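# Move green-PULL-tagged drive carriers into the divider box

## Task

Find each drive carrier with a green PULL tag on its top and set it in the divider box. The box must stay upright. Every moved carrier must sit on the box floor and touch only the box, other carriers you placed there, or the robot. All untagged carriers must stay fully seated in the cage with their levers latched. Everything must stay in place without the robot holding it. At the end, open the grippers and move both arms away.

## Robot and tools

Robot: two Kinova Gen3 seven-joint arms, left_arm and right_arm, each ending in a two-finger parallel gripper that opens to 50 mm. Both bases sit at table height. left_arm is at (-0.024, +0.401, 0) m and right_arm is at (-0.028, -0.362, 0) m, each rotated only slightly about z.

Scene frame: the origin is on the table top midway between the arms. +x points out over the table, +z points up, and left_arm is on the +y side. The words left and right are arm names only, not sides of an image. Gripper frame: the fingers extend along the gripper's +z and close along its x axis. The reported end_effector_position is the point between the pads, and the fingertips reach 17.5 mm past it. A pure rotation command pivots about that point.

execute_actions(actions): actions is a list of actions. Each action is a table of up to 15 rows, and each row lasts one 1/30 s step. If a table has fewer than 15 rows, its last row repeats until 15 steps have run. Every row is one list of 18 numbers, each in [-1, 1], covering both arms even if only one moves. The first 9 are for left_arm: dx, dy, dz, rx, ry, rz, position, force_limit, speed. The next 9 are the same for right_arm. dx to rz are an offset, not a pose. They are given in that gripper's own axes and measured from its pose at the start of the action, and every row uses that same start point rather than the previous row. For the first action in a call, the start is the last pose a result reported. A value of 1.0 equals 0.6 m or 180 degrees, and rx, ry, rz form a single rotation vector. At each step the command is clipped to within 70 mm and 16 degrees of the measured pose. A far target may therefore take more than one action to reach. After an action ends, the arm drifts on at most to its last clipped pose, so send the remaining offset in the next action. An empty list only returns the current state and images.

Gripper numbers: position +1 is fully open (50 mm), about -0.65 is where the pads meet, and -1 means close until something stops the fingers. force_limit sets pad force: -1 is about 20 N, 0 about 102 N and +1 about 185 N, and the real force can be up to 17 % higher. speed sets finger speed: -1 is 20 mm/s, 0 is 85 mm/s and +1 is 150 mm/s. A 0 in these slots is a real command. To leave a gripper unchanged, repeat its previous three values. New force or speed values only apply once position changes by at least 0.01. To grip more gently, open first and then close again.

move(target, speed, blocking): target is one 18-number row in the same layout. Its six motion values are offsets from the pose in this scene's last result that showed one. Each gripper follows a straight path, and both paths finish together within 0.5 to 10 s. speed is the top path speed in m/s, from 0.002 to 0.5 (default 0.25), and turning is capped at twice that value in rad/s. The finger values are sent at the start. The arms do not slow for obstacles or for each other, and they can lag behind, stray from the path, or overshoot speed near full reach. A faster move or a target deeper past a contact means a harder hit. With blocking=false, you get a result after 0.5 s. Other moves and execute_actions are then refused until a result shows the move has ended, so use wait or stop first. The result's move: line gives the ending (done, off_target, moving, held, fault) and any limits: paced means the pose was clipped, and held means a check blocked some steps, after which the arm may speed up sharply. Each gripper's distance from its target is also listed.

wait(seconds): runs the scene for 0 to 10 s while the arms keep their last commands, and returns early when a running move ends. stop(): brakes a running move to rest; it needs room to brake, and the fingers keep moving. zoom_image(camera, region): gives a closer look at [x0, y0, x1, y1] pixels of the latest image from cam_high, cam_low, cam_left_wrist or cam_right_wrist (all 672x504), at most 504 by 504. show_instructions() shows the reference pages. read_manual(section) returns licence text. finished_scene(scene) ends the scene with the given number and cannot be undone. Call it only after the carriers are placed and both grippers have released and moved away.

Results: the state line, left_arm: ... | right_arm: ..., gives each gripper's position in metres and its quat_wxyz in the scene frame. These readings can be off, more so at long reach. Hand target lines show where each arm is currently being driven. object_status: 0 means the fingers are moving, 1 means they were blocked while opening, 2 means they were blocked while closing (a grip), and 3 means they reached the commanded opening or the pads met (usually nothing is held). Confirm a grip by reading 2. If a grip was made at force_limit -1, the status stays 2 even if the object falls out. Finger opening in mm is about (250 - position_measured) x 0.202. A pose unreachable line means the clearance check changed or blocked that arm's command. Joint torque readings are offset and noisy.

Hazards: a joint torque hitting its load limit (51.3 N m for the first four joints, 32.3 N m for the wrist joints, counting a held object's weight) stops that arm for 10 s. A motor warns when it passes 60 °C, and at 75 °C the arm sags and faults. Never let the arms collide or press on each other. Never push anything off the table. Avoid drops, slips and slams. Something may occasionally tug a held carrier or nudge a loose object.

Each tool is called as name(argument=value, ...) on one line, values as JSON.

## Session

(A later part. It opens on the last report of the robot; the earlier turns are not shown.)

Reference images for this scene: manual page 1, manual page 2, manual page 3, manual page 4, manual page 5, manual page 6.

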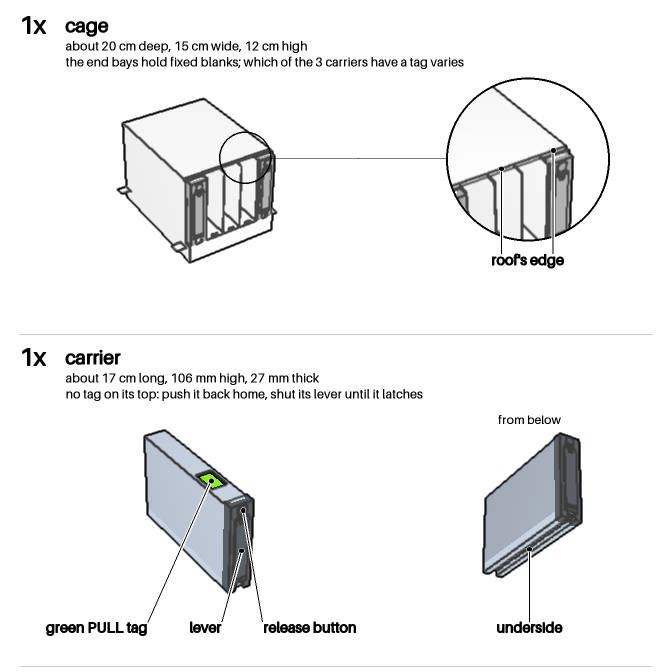

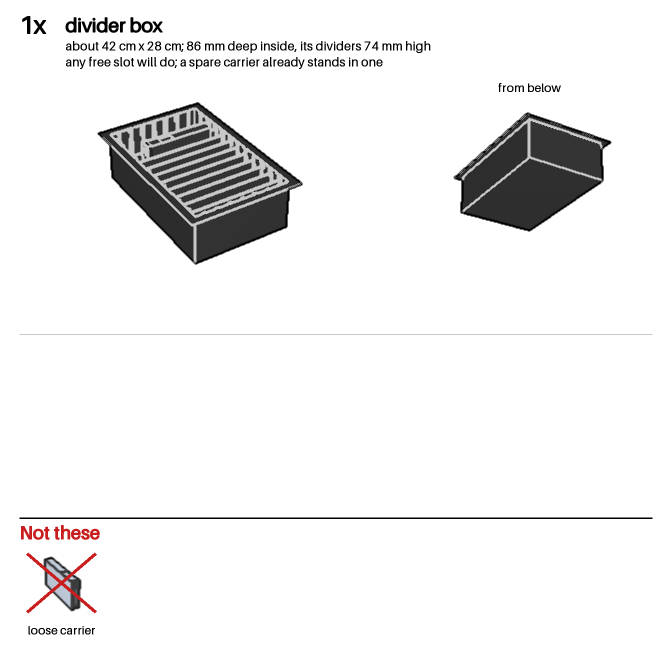

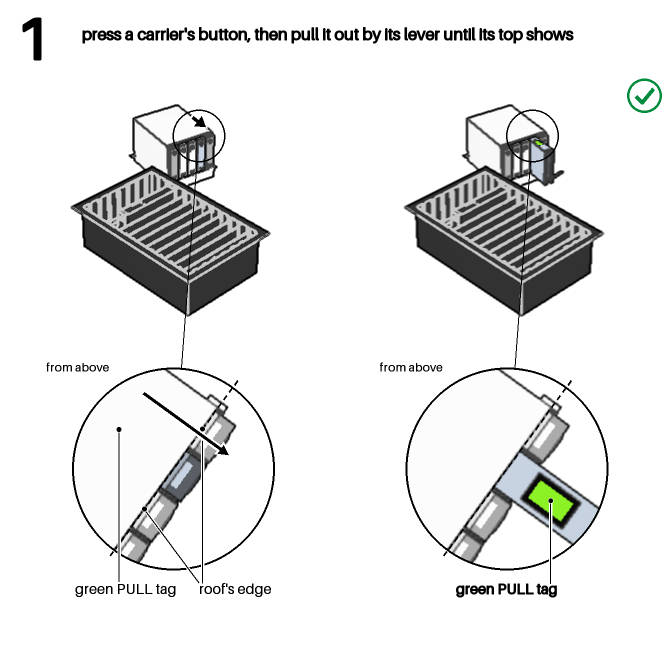

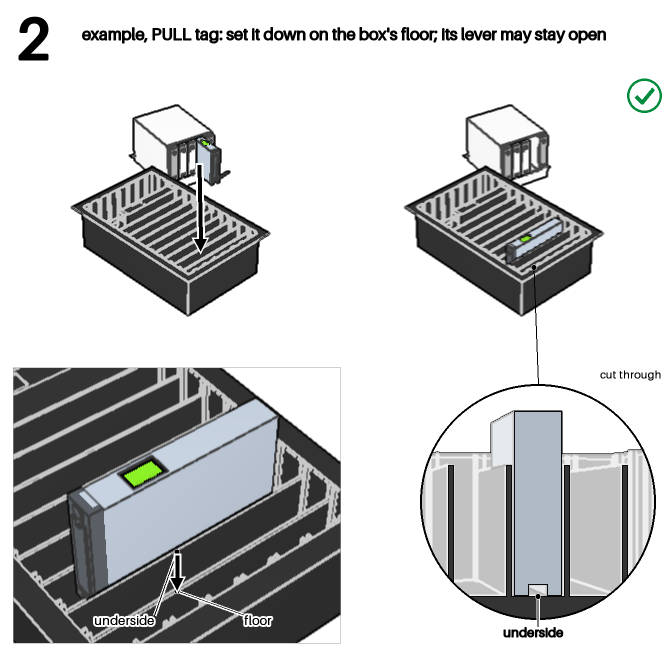

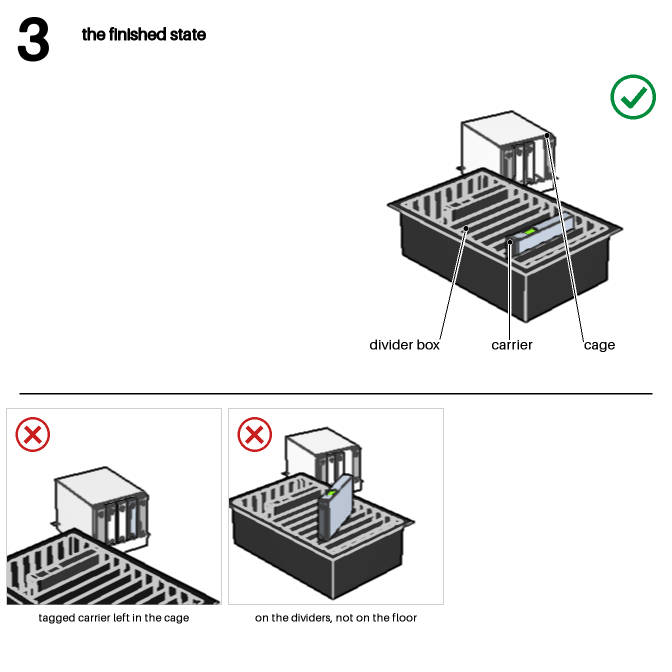

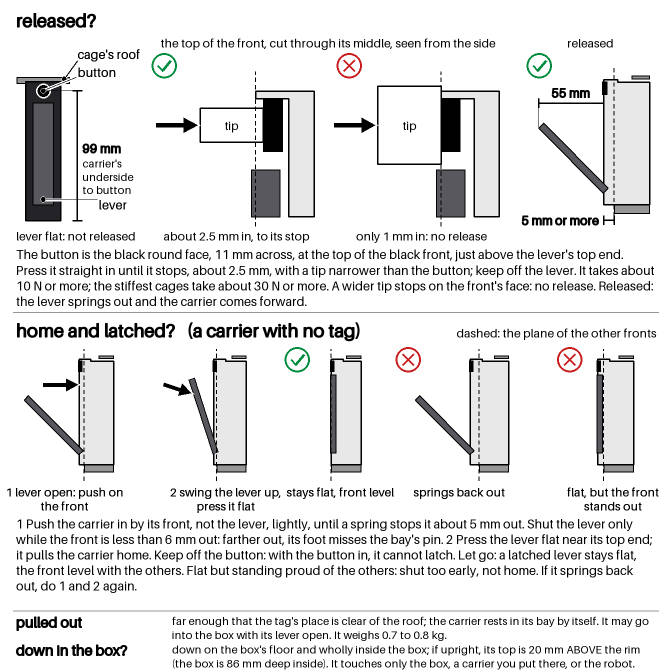

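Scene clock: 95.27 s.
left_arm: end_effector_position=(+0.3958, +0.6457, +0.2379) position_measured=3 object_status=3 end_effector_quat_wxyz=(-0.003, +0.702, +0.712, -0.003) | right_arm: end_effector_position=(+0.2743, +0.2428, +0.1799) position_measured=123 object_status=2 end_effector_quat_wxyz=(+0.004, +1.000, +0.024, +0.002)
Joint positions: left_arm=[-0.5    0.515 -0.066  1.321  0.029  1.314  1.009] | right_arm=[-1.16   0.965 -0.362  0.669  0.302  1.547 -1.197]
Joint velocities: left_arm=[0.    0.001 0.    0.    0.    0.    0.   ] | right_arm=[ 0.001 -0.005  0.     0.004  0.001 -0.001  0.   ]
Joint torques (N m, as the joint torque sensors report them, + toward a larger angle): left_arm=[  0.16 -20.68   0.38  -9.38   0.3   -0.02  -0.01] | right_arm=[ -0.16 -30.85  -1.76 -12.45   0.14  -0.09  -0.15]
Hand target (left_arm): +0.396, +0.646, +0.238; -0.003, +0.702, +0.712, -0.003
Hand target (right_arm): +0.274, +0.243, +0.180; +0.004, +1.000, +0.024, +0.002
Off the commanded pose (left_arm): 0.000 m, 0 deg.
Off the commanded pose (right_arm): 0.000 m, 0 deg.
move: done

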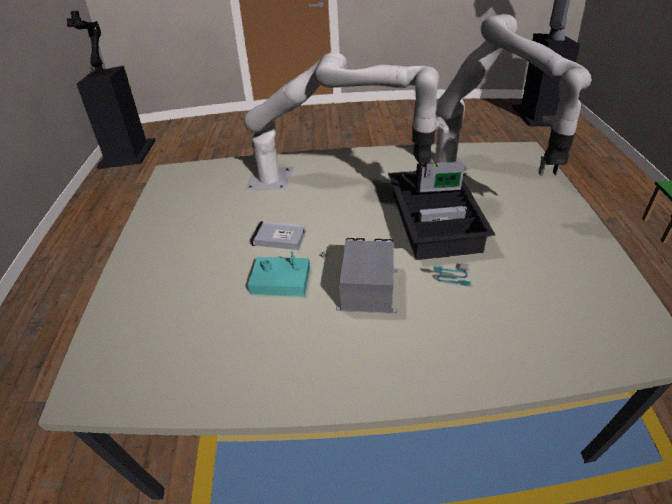

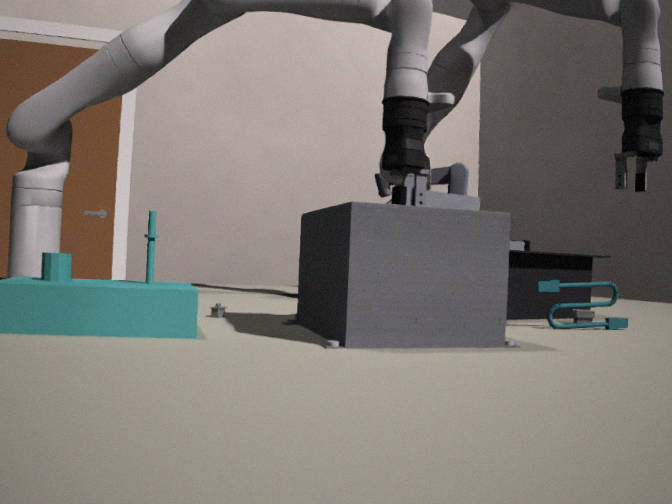

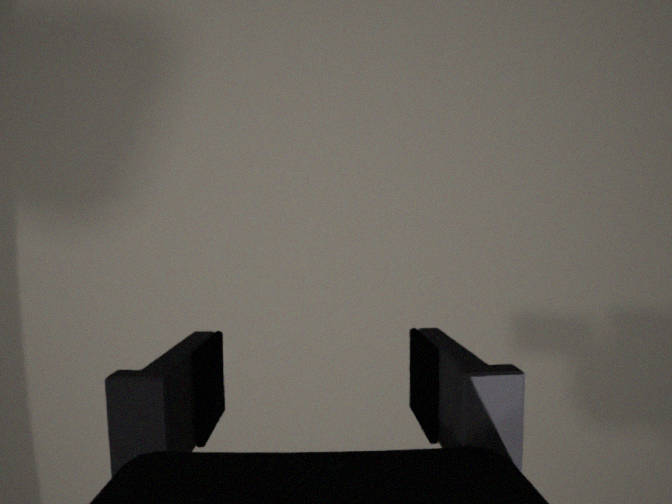

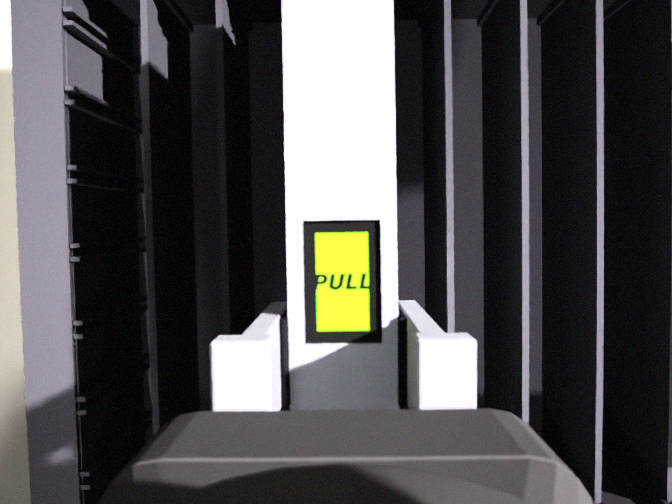

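move(target=[0,0,0,0,0,0,1,0,0, -0.002,0,0.05,0,0,0,-1,0.7,0], speed=0.02)

Scene clock: 99.20 s.
left_arm: end_effector_position=(+0.3958, +0.6457, +0.2379) position_measured=3 object_status=3 end_effector_quat_wxyz=(-0.003, +0.702, +0.712, -0.003) | right_arm: end_effector_position=(+0.2740, +0.2446, +0.1682) position_measured=123 object_status=2 end_effector_quat_wxyz=(-0.005, +1.000, +0.024, +0.007)
Joint positions: left_arm=[-0.5    0.515 -0.066  1.321  0.029  1.314  1.009] | right_arm=[-1.15   0.95  -0.365  0.743  0.306  1.47  -1.212]
Joint velocities: left_arm=[ 0.002 -0.001 -0.     0.    -0.     0.     0.001] | right_arm=[ 0.002 -0.001 -0.001  0.001  0.    -0.002 -0.001]
Joint torques (N m, as the joint torque sensors report them, + toward a larger angle): left_arm=[  0.35 -20.61   0.4   -9.42   0.24   0.     0.05] | right_arm=[-0.19 -8.31 -0.06 -5.2   0.49 -4.06 -0.18]
Hand target (left_arm): +0.396, +0.646, +0.238; -0.003, +0.702, +0.712, -0.003
Hand target (right_arm): +0.273, +0.242, +0.150; +0.004, +1.000, +0.024, +0.002
Off the commanded pose (left_arm): 0.000 m, 0 deg.
Off the commanded pose (right_arm): 0.019 m, 1 deg.
move: off_target (right_arm)

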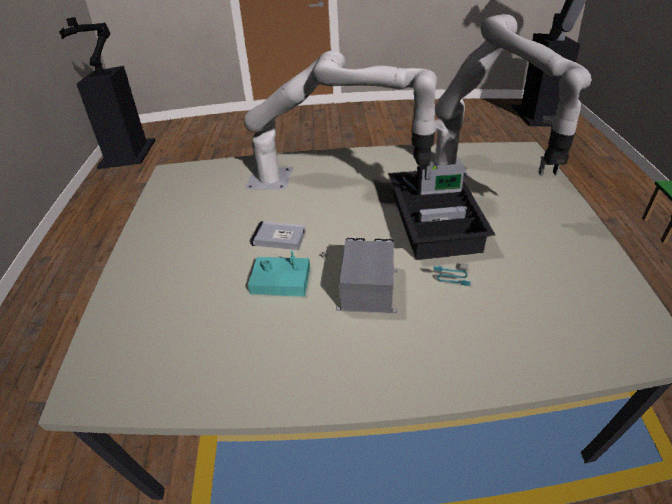

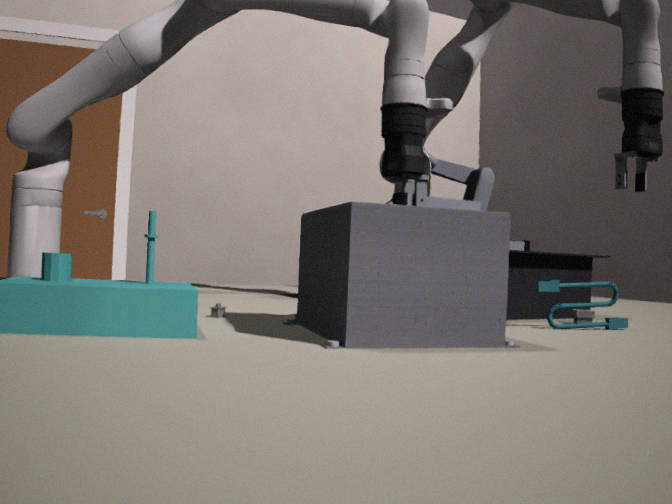

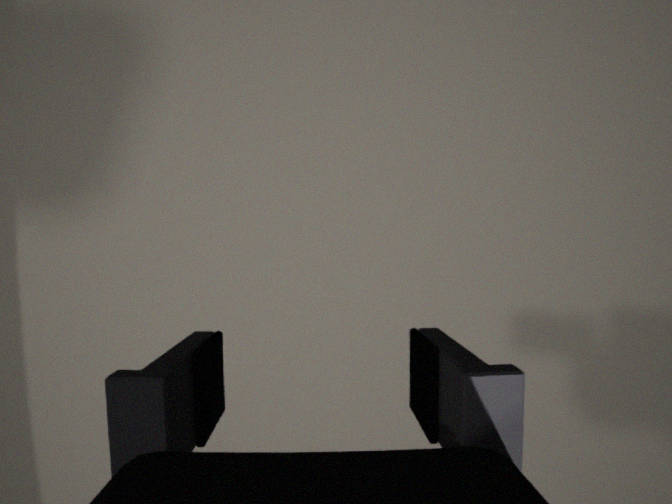

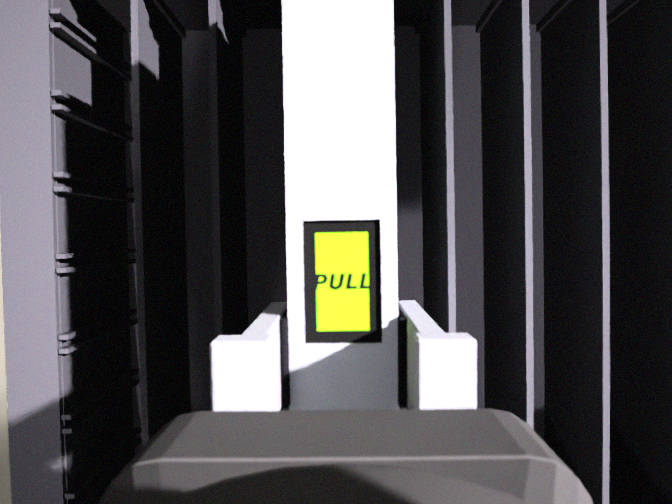

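move(target=[0,0,0,0,0,0,1,0,0, -0.005,0.003,-0.008,-0.003,-0.003,0,-1,0.7,0], speed=0.02)

move(target=[0,0,0,0,0,0,1,0,0, 0,0,0.03,0,0,0,-1,0.7,0], speed=0.015)

Scene clock: 101.83 s.
left_arm: end_effector_position=(+0.3958, +0.6457, +0.2379) position_measured=3 object_status=3 end_effector_quat_wxyz=(-0.003, +0.702, +0.712, -0.003) | right_arm: end_effector_position=(+0.2711, +0.2427, +0.1730) position_measured=123 object_status=2 end_effector_quat_wxyz=(-0.001, +1.000, +0.024, +0.003)
Joint positions: left_arm=[-0.5    0.515 -0.066  1.321  0.029  1.314  1.009] | right_arm=[-1.154  0.952 -0.365  0.723  0.301  1.5   -1.21 ]
Joint velocities: left_arm=[-0.001  0.     0.001 -0.     0.     0.     0.001] | right_arm=[-0.002  0.001  0.    -0.001 -0.     0.002  0.   ]
Joint torques (N m, as the joint torque sensors report them, + toward a larger angle): left_arm=[  0.08 -20.59   0.34  -9.41   0.26   0.02  -0.05] | right_arm=[ -0.21 -30.79  -1.89 -12.13   0.02  -0.27  -0.13]
Hand target (left_arm): +0.396, +0.646, +0.238; -0.003, +0.702, +0.712, -0.003
Hand target (right_arm): +0.271, +0.243, +0.173; -0.000, +1.000, +0.024, +0.003
Off the commanded pose (left_arm): 0.000 m, 0 deg.
Off the commanded pose (right_arm): 0.000 m, 0 deg.
move: done

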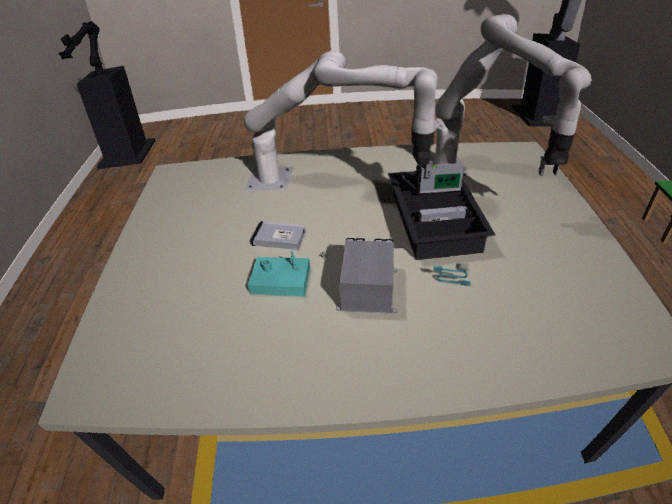

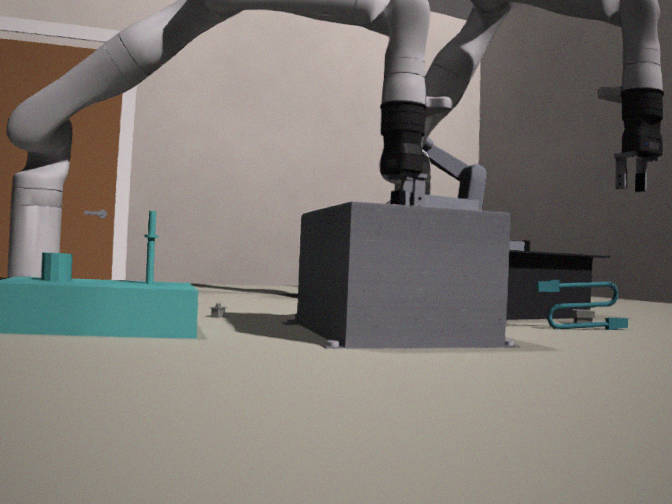

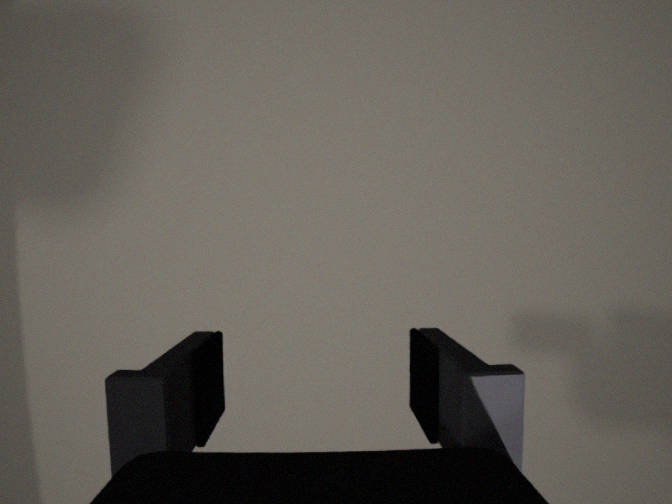

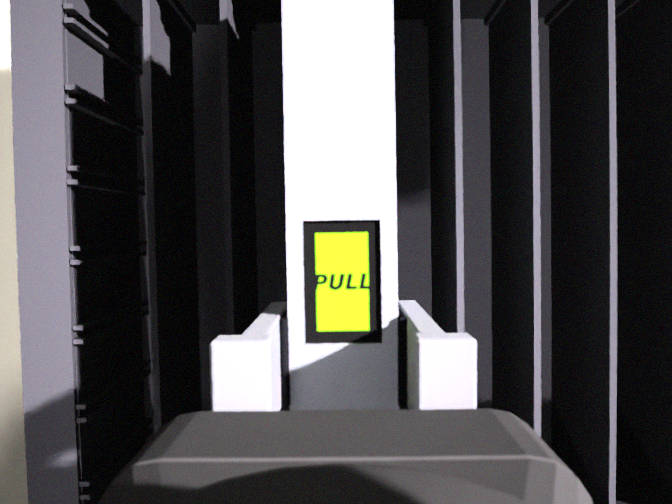

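Scene clock: 103.27 s.
left_arm: end_effector_position=(+0.3958, +0.6457, +0.2379) position_measured=3 object_status=3 end_effector_quat_wxyz=(-0.003, +0.702, +0.712, -0.003) | right_arm: end_effector_position=(+0.2711, +0.2426, +0.1550) position_measured=123 object_status=2 end_effector_quat_wxyz=(-0.000, +1.000, +0.024, +0.003)
Joint positions: left_arm=[-0.5    0.515 -0.066  1.321  0.029  1.314  1.009] | right_arm=[-1.148  0.96  -0.365  0.765  0.304  1.452 -1.217]
Joint velocities: left_arm=[ 0.     0.    -0.     0.    -0.     0.002  0.   ] | right_arm=[ 0.002 -0.001 -0.     0.001  0.    -0.001 -0.   ]
Joint torques (N m, as the joint torque sensors report them, + toward a larger angle): left_arm=[  0.24 -20.48   0.27  -9.34   0.15  -0.04   0.07] | right_arm=[ -0.23 -30.75  -1.98 -12.04   0.1   -0.34  -0.14]
Hand target (left_arm): +0.396, +0.646, +0.238; -0.003, +0.702, +0.712, -0.003
Hand target (right_arm): +0.271, +0.243, +0.155; -0.001, +1.000, +0.024, +0.003
Off the commanded pose (left_arm): 0.000 m, 0 deg.
Off the commanded pose (right_arm): 0.000 m, 0 deg.
move: done

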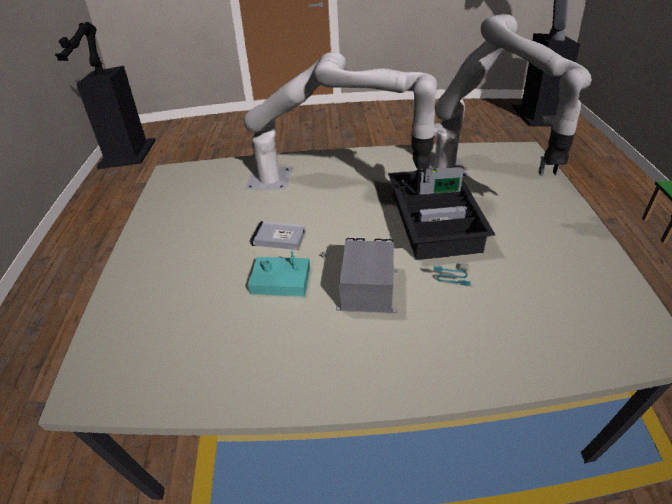

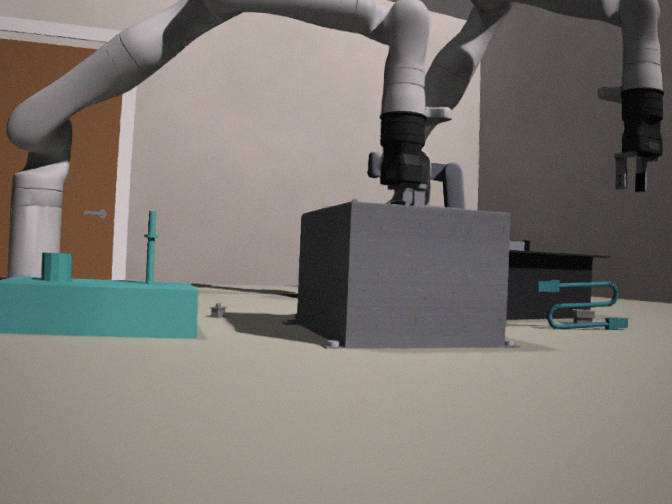

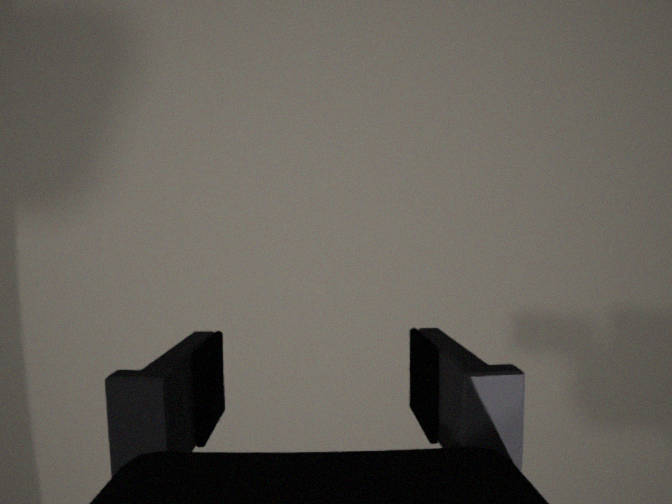

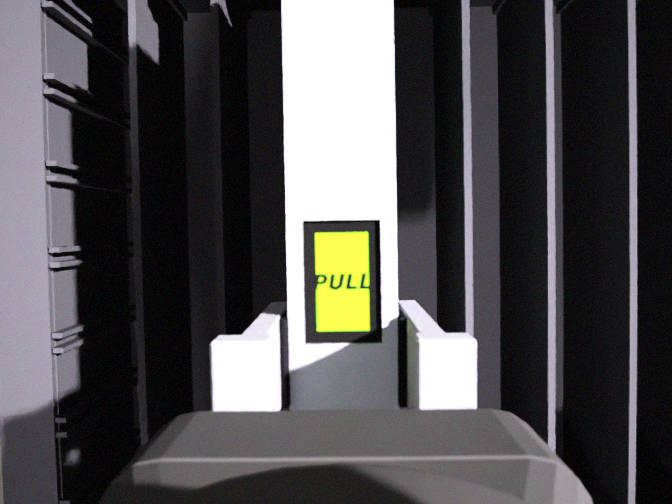

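In. Floor at ≈0.095.

move(target=[0,0,0,0,0,0,1,0,0, 0,0,0.097,0,0,0,-1,0.7,0], speed=0.03)

move(target=[0,0,0,0,0,0,1,0,0, 0,0,0,0,0,0,1,0.7,0])

move(target=[0,0,0,0,0,0,1,0,0, 0,0,-0.18,0,0,0.062,1,0,0], speed=0.15)

Scene clock: 107.50 s.
left_arm: end_effector_position=(+0.3958, +0.6457, +0.2379) position_measured=3 object_status=3 end_effector_quat_wxyz=(-0.003, +0.702, +0.712, -0.003) | right_arm: end_effector_position=(+0.2715, +0.2431, +0.0983) position_measured=123 object_status=2 end_effector_quat_wxyz=(-0.001, +1.000, +0.024, +0.003)
Joint positions: left_arm=[-0.5    0.515 -0.066  1.321  0.029  1.314  1.009] | right_arm=[-1.137  1.001 -0.362  0.867  0.318  1.312 -1.237]
Joint velocities: left_arm=[ 0.    -0.002  0.    -0.     0.    -0.001 -0.   ] | right_arm=[ 0.    -0.001  0.     0.001 -0.    -0.001 -0.   ]
Joint torques (N m, as the joint torque sensors report them, + toward a larger angle): left_arm=[  0.37 -20.53   0.22  -9.42   0.16   0.01   0.1 ] | right_arm=[ -0.16 -29.68  -2.14 -11.34   0.1   -0.39  -0.18]
Hand target (left_arm): +0.396, +0.646, +0.238; -0.003, +0.702, +0.712, -0.003
Hand target (right_arm): +0.271, +0.243, +0.097; -0.001, +1.000, +0.024, +0.003
Off the commanded pose (left_arm): 0.000 m, 0 deg.
Off the commanded pose (right_arm): 0.002 m, 0 deg.
move: done

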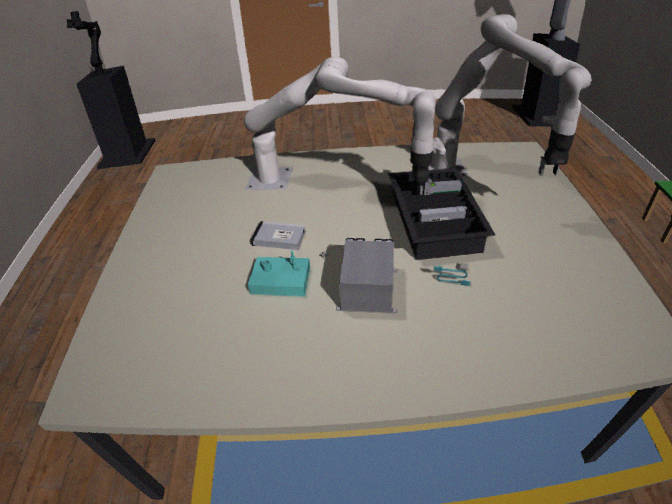

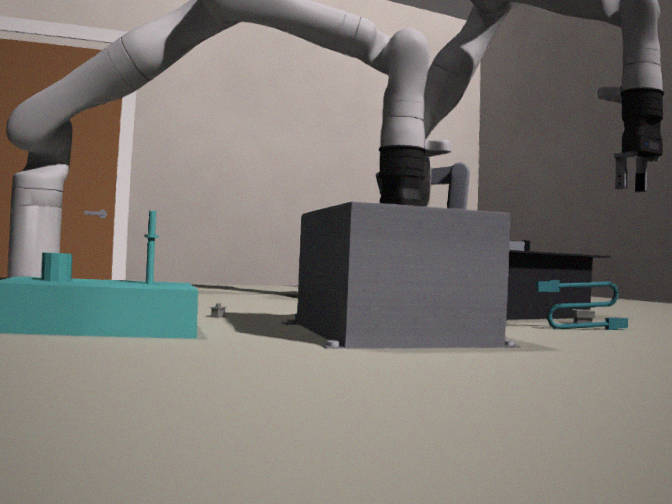

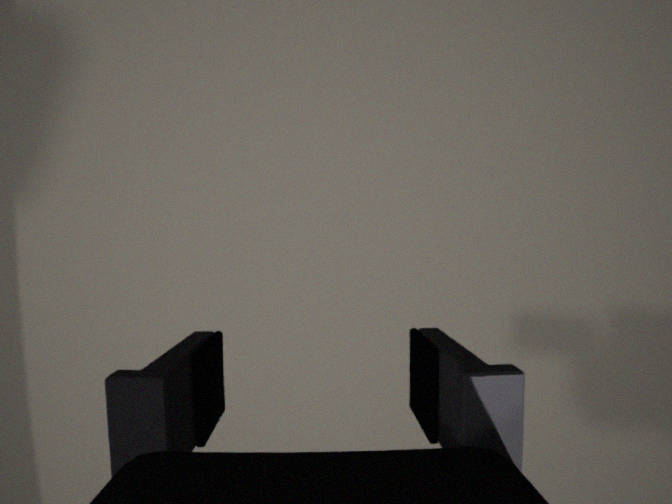

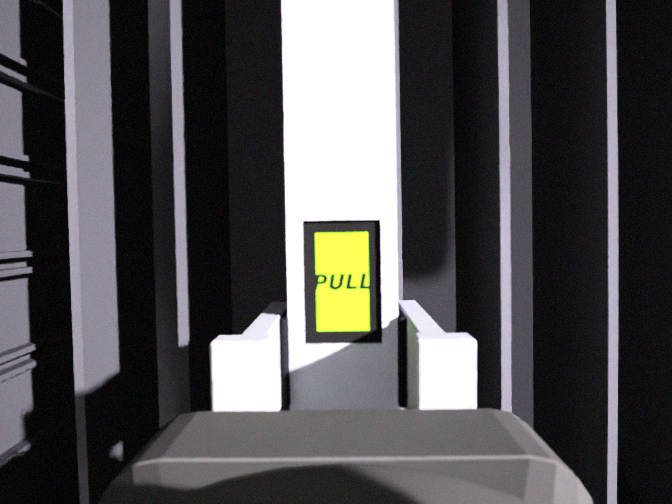

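Scene clock: 108.03 s.
left_arm: end_effector_position=(+0.3958, +0.6457, +0.2379) position_measured=3 object_status=3 end_effector_quat_wxyz=(-0.003, +0.702, +0.712, -0.003) | right_arm: end_effector_position=(+0.2715, +0.2431, +0.0984) position_measured=3 object_status=3 end_effector_quat_wxyz=(-0.001, +1.000, +0.024, +0.003)
Joint positions: left_arm=[-0.5    0.515 -0.066  1.321  0.029  1.314  1.009] | right_arm=[-1.137  1.001 -0.361  0.867  0.318  1.312 -1.237]
Joint velocities: left_arm=[-0.002  0.001  0.     0.    -0.    -0.001 -0.   ] | right_arm=[ 0.001  0.001  0.001 -0.    -0.    -0.001 -0.   ]
Joint torques (N m, as the joint torque sensors report them, + toward a larger angle): left_arm=[  0.14 -20.61   0.43  -9.32   0.11  -0.06   0.07] | right_arm=[ -0.04 -25.92  -1.47  -9.15   0.18   0.17  -0.26]
Hand target (left_arm): +0.396, +0.646, +0.238; -0.003, +0.702, +0.712, -0.003
Hand target (right_arm): +0.271, +0.243, +0.098; -0.001, +1.000, +0.024, +0.003
Off the commanded pose (left_arm): 0.000 m, 0 deg.
Off the commanded pose (right_arm): 0.000 m, 0 deg.
move: done

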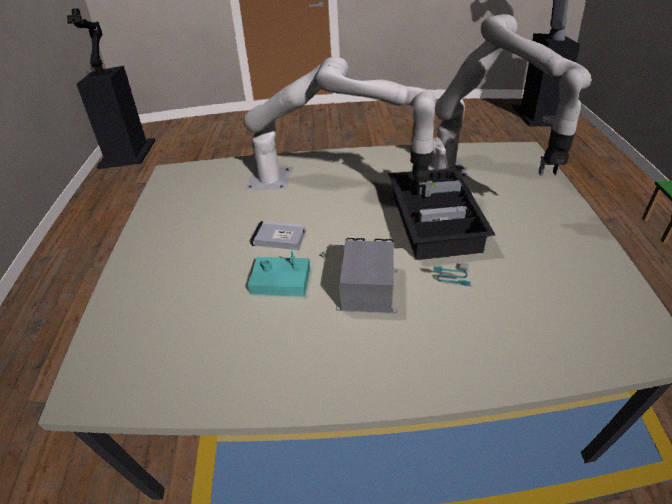

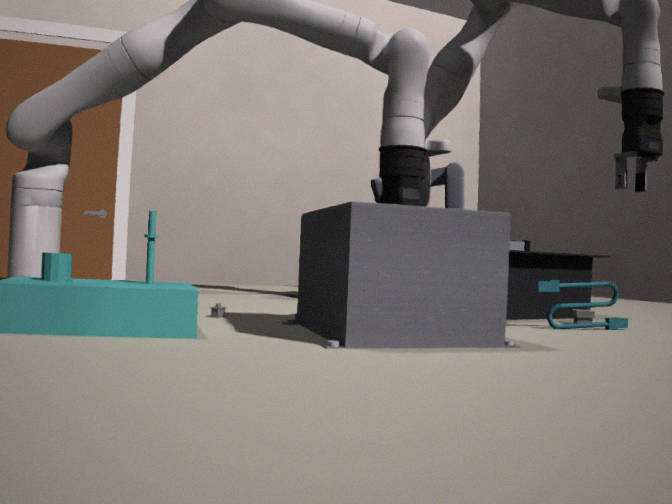

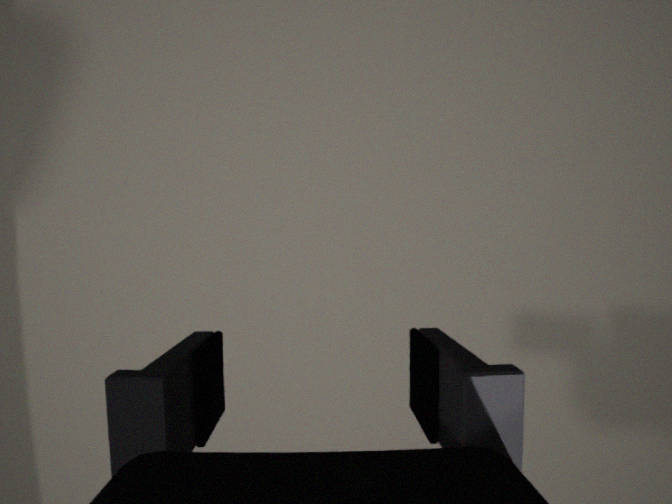

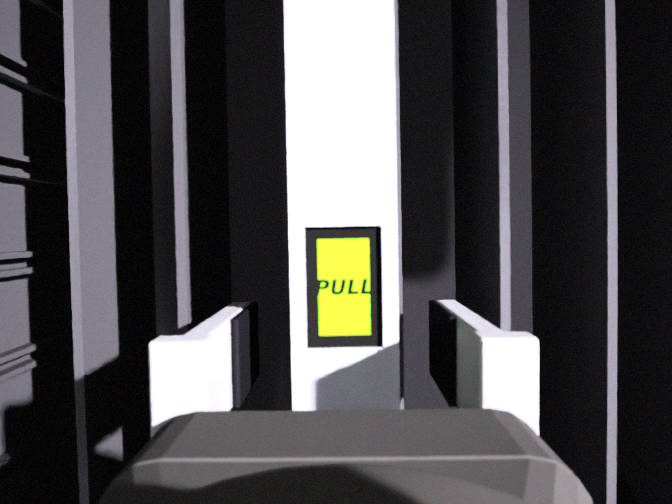

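Scene clock: 109.13 s.
left_arm: end_effector_position=(+0.3958, +0.6457, +0.2379) position_measured=3 object_status=3 end_effector_quat_wxyz=(-0.003, +0.702, +0.712, -0.003) | right_arm: end_effector_position=(+0.2714, +0.2428, +0.2066) position_measured=3 object_status=3 end_effector_quat_wxyz=(-0.002, +0.997, -0.074, +0.003)
Joint positions: left_arm=[-0.5    0.515 -0.066  1.321  0.029  1.314  1.009] | right_arm=[-1.18   0.931 -0.33   0.651  0.269  1.581 -1.389]
Joint velocities: left_arm=[ 0.001  0.001  0.     0.001 -0.002 -0.    -0.   ] | right_arm=[-0.003  0.006 -0.001 -0.004  0.     0.002  0.   ]
Joint torques (N m, as the joint torque sensors report them, + toward a larger angle): left_arm=[  0.17 -20.66   0.45  -9.39   0.19  -0.08   0.11] | right_arm=[ -0.35 -25.4   -0.82  -9.39  -0.02   0.01  -0.12]
Hand target (left_arm): +0.396, +0.646, +0.238; -0.003, +0.702, +0.712, -0.003
Hand target (right_arm): +0.271, +0.243, +0.206; -0.002, +0.997, -0.074, +0.003
Off the commanded pose (left_arm): 0.000 m, 0 deg.
Off the commanded pose (right_arm): 0.001 m, 0 deg.
move: done

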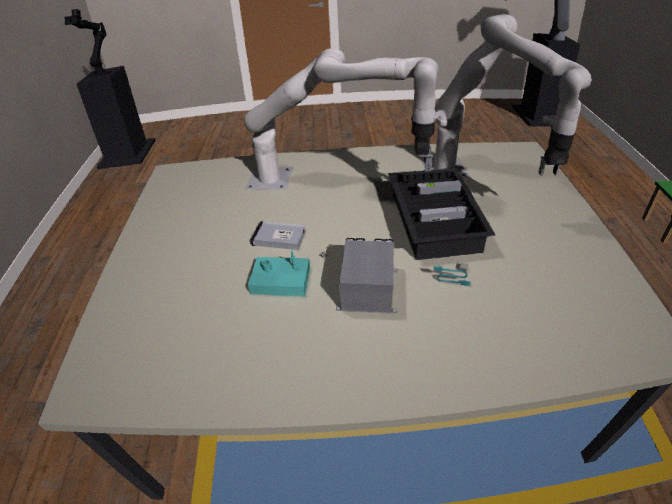

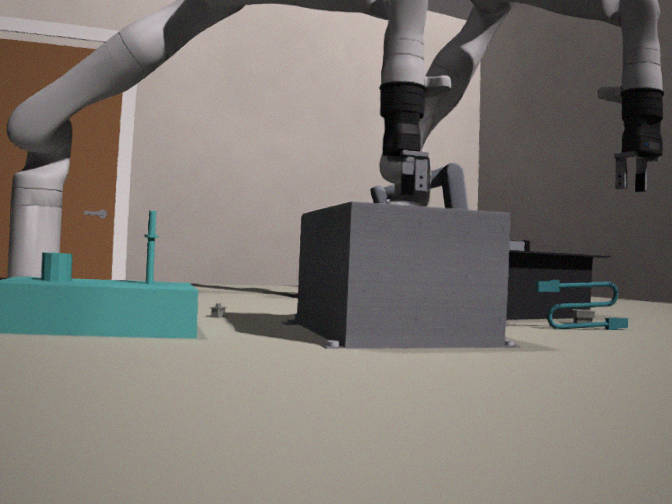

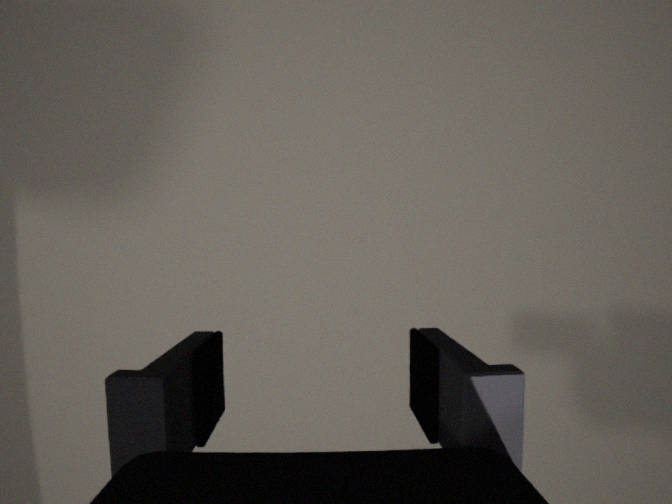

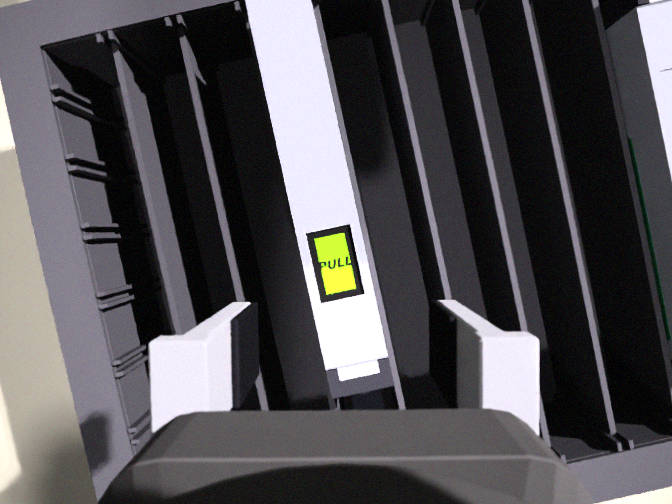

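move(target=[0,0,0,0,0,0,1,0,0, 0.345,0.29,0.145,0,0.47,0,1,0,0], speed=0.25)

move(target=[0,0,0,0,0,0,1,0,0, 0,0,0,0.13,0,0,1,0,0])

Scene clock: 115.23 s.
left_arm: end_effector_position=(+0.3958, +0.6457, +0.2379) position_measured=3 object_status=3 end_effector_quat_wxyz=(-0.003, +0.702, +0.712, -0.003) | right_arm: end_effector_position=(+0.4497, +0.0394, +0.1198) position_measured=3 object_status=3 end_effector_quat_wxyz=(+0.051, +0.737, -0.055, +0.672)
Joint positions: left_arm=[-0.5    0.515 -0.066  1.321  0.029  1.314  1.009] | right_arm=[-1.694  1.207  0.4    1.79   1.498  1.111 -2.953]
Joint velocities: left_arm=[ 0.001 -0.     0.     0.     0.     0.001  0.   ] | right_arm=[-0.001  0.012 -0.004 -0.003  0.001  0.003 -0.   ]
Joint torques (N m, as the joint torque sensors report them, + toward a larger angle): left_arm=[  0.22 -20.6    0.41  -9.39   0.18   0.     0.08] | right_arm=[  0.03 -19.58   7.39  -2.38   0.65   3.34  -0.3 ]
Hand target (left_arm): +0.396, +0.646, +0.238; -0.003, +0.702, +0.712, -0.003
Hand target (right_arm): +0.450, +0.039, +0.119; +0.051, +0.737, -0.055, +0.672
Off the commanded pose (left_arm): 0.000 m, 0 deg.
Off the commanded pose (right_arm): 0.002 m, 0 deg.
move: done

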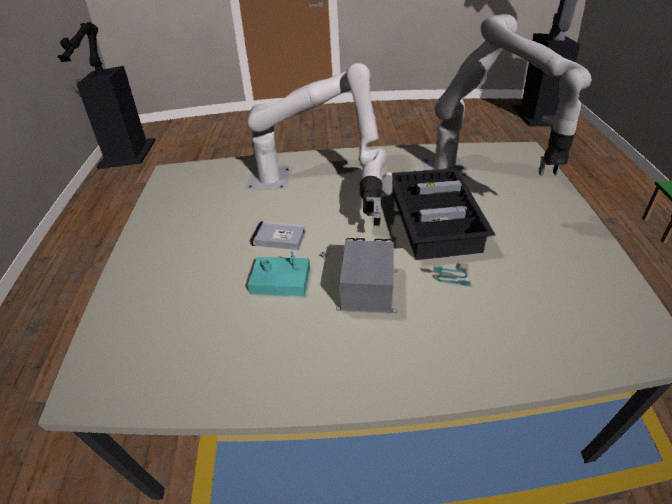

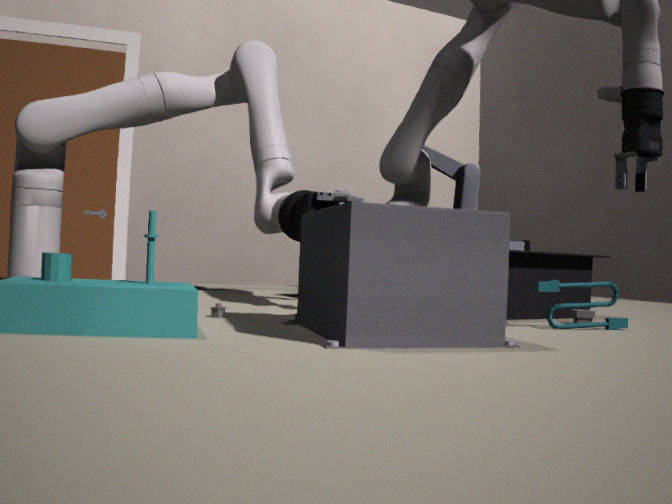

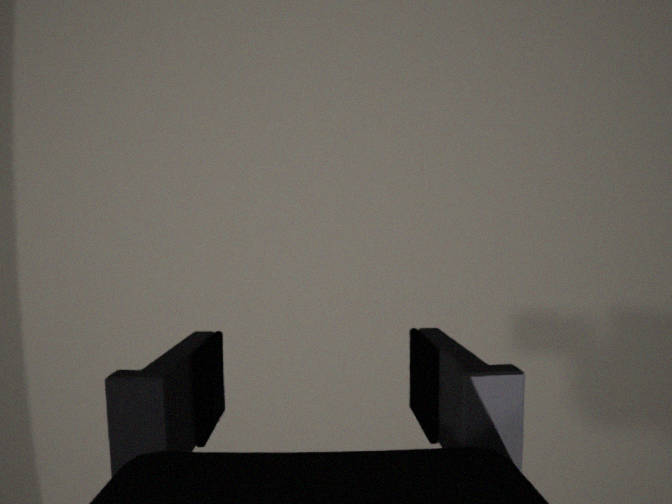

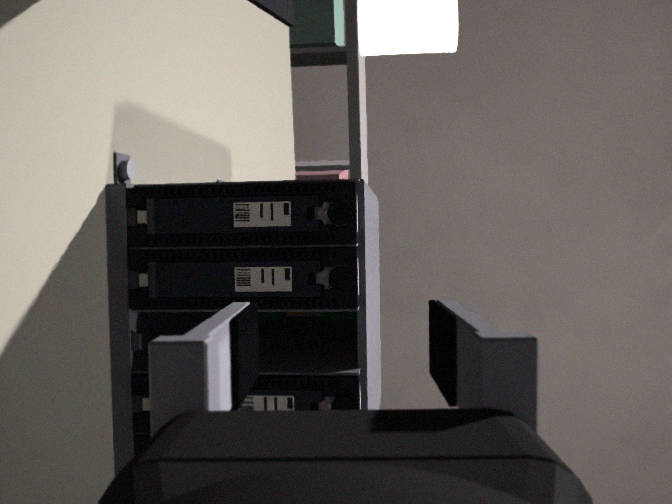

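Scene clock: 116.47 s.
left_arm: end_effector_position=(+0.3958, +0.6457, +0.2379) position_measured=3 object_status=3 end_effector_quat_wxyz=(-0.003, +0.702, +0.712, -0.003) | right_arm: end_effector_position=(+0.4492, +0.0392, +0.1196) position_measured=3 object_status=3 end_effector_quat_wxyz=(-0.099, +0.732, +0.082, +0.669)
Joint positions: left_arm=[-0.5    0.515 -0.066  1.321  0.029  1.314  1.009] | right_arm=[-1.633  1.252  0.477  2.161  2.214  1.226 -3.622]
Joint velocities: left_arm=[0.002 0.002 0.    0.    0.001 0.001 0.   ] | right_arm=[ 0.004  0.005  0.003  0.004  0.002  0.001 -0.003]
Joint torques (N m, as the joint torque sensors report them, + toward a larger angle): left_arm=[  0.23 -20.5    0.34  -9.52   0.21   0.06   0.03] | right_arm=[ -0.51 -17.01   7.52  -0.09  -1.15   3.45  -0.21]
Hand target (left_arm): +0.396, +0.646, +0.238; -0.003, +0.702, +0.712, -0.003
Hand target (right_arm): +0.449, +0.039, +0.119; -0.098, +0.732, +0.082, +0.669
Off the commanded pose (left_arm): 0.000 m, 0 deg.
Off the commanded pose (right_arm): 0.001 m, 0 deg.
move: done

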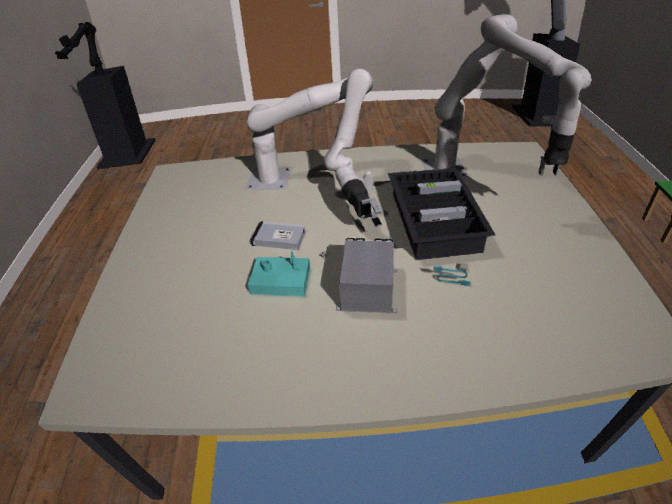

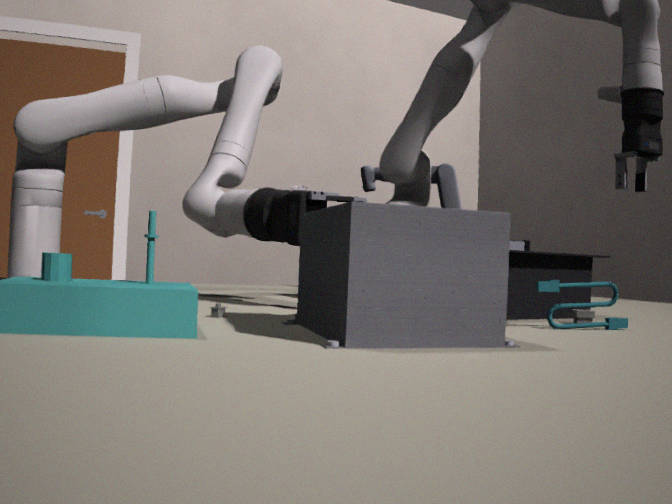

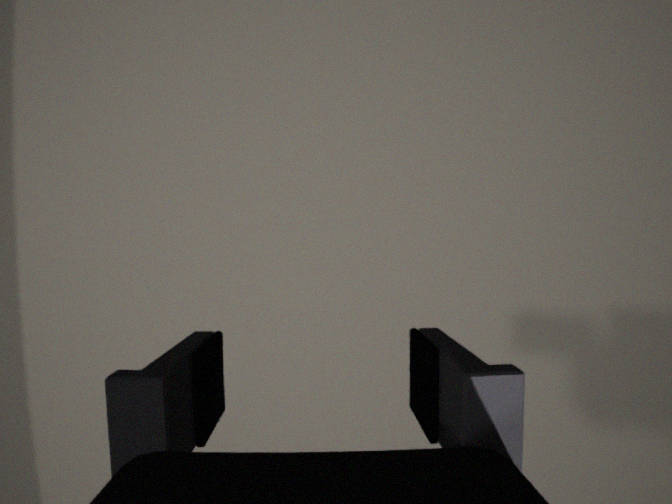

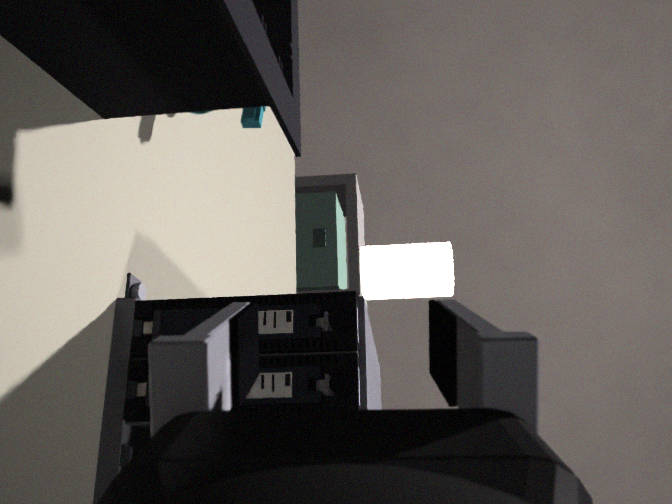

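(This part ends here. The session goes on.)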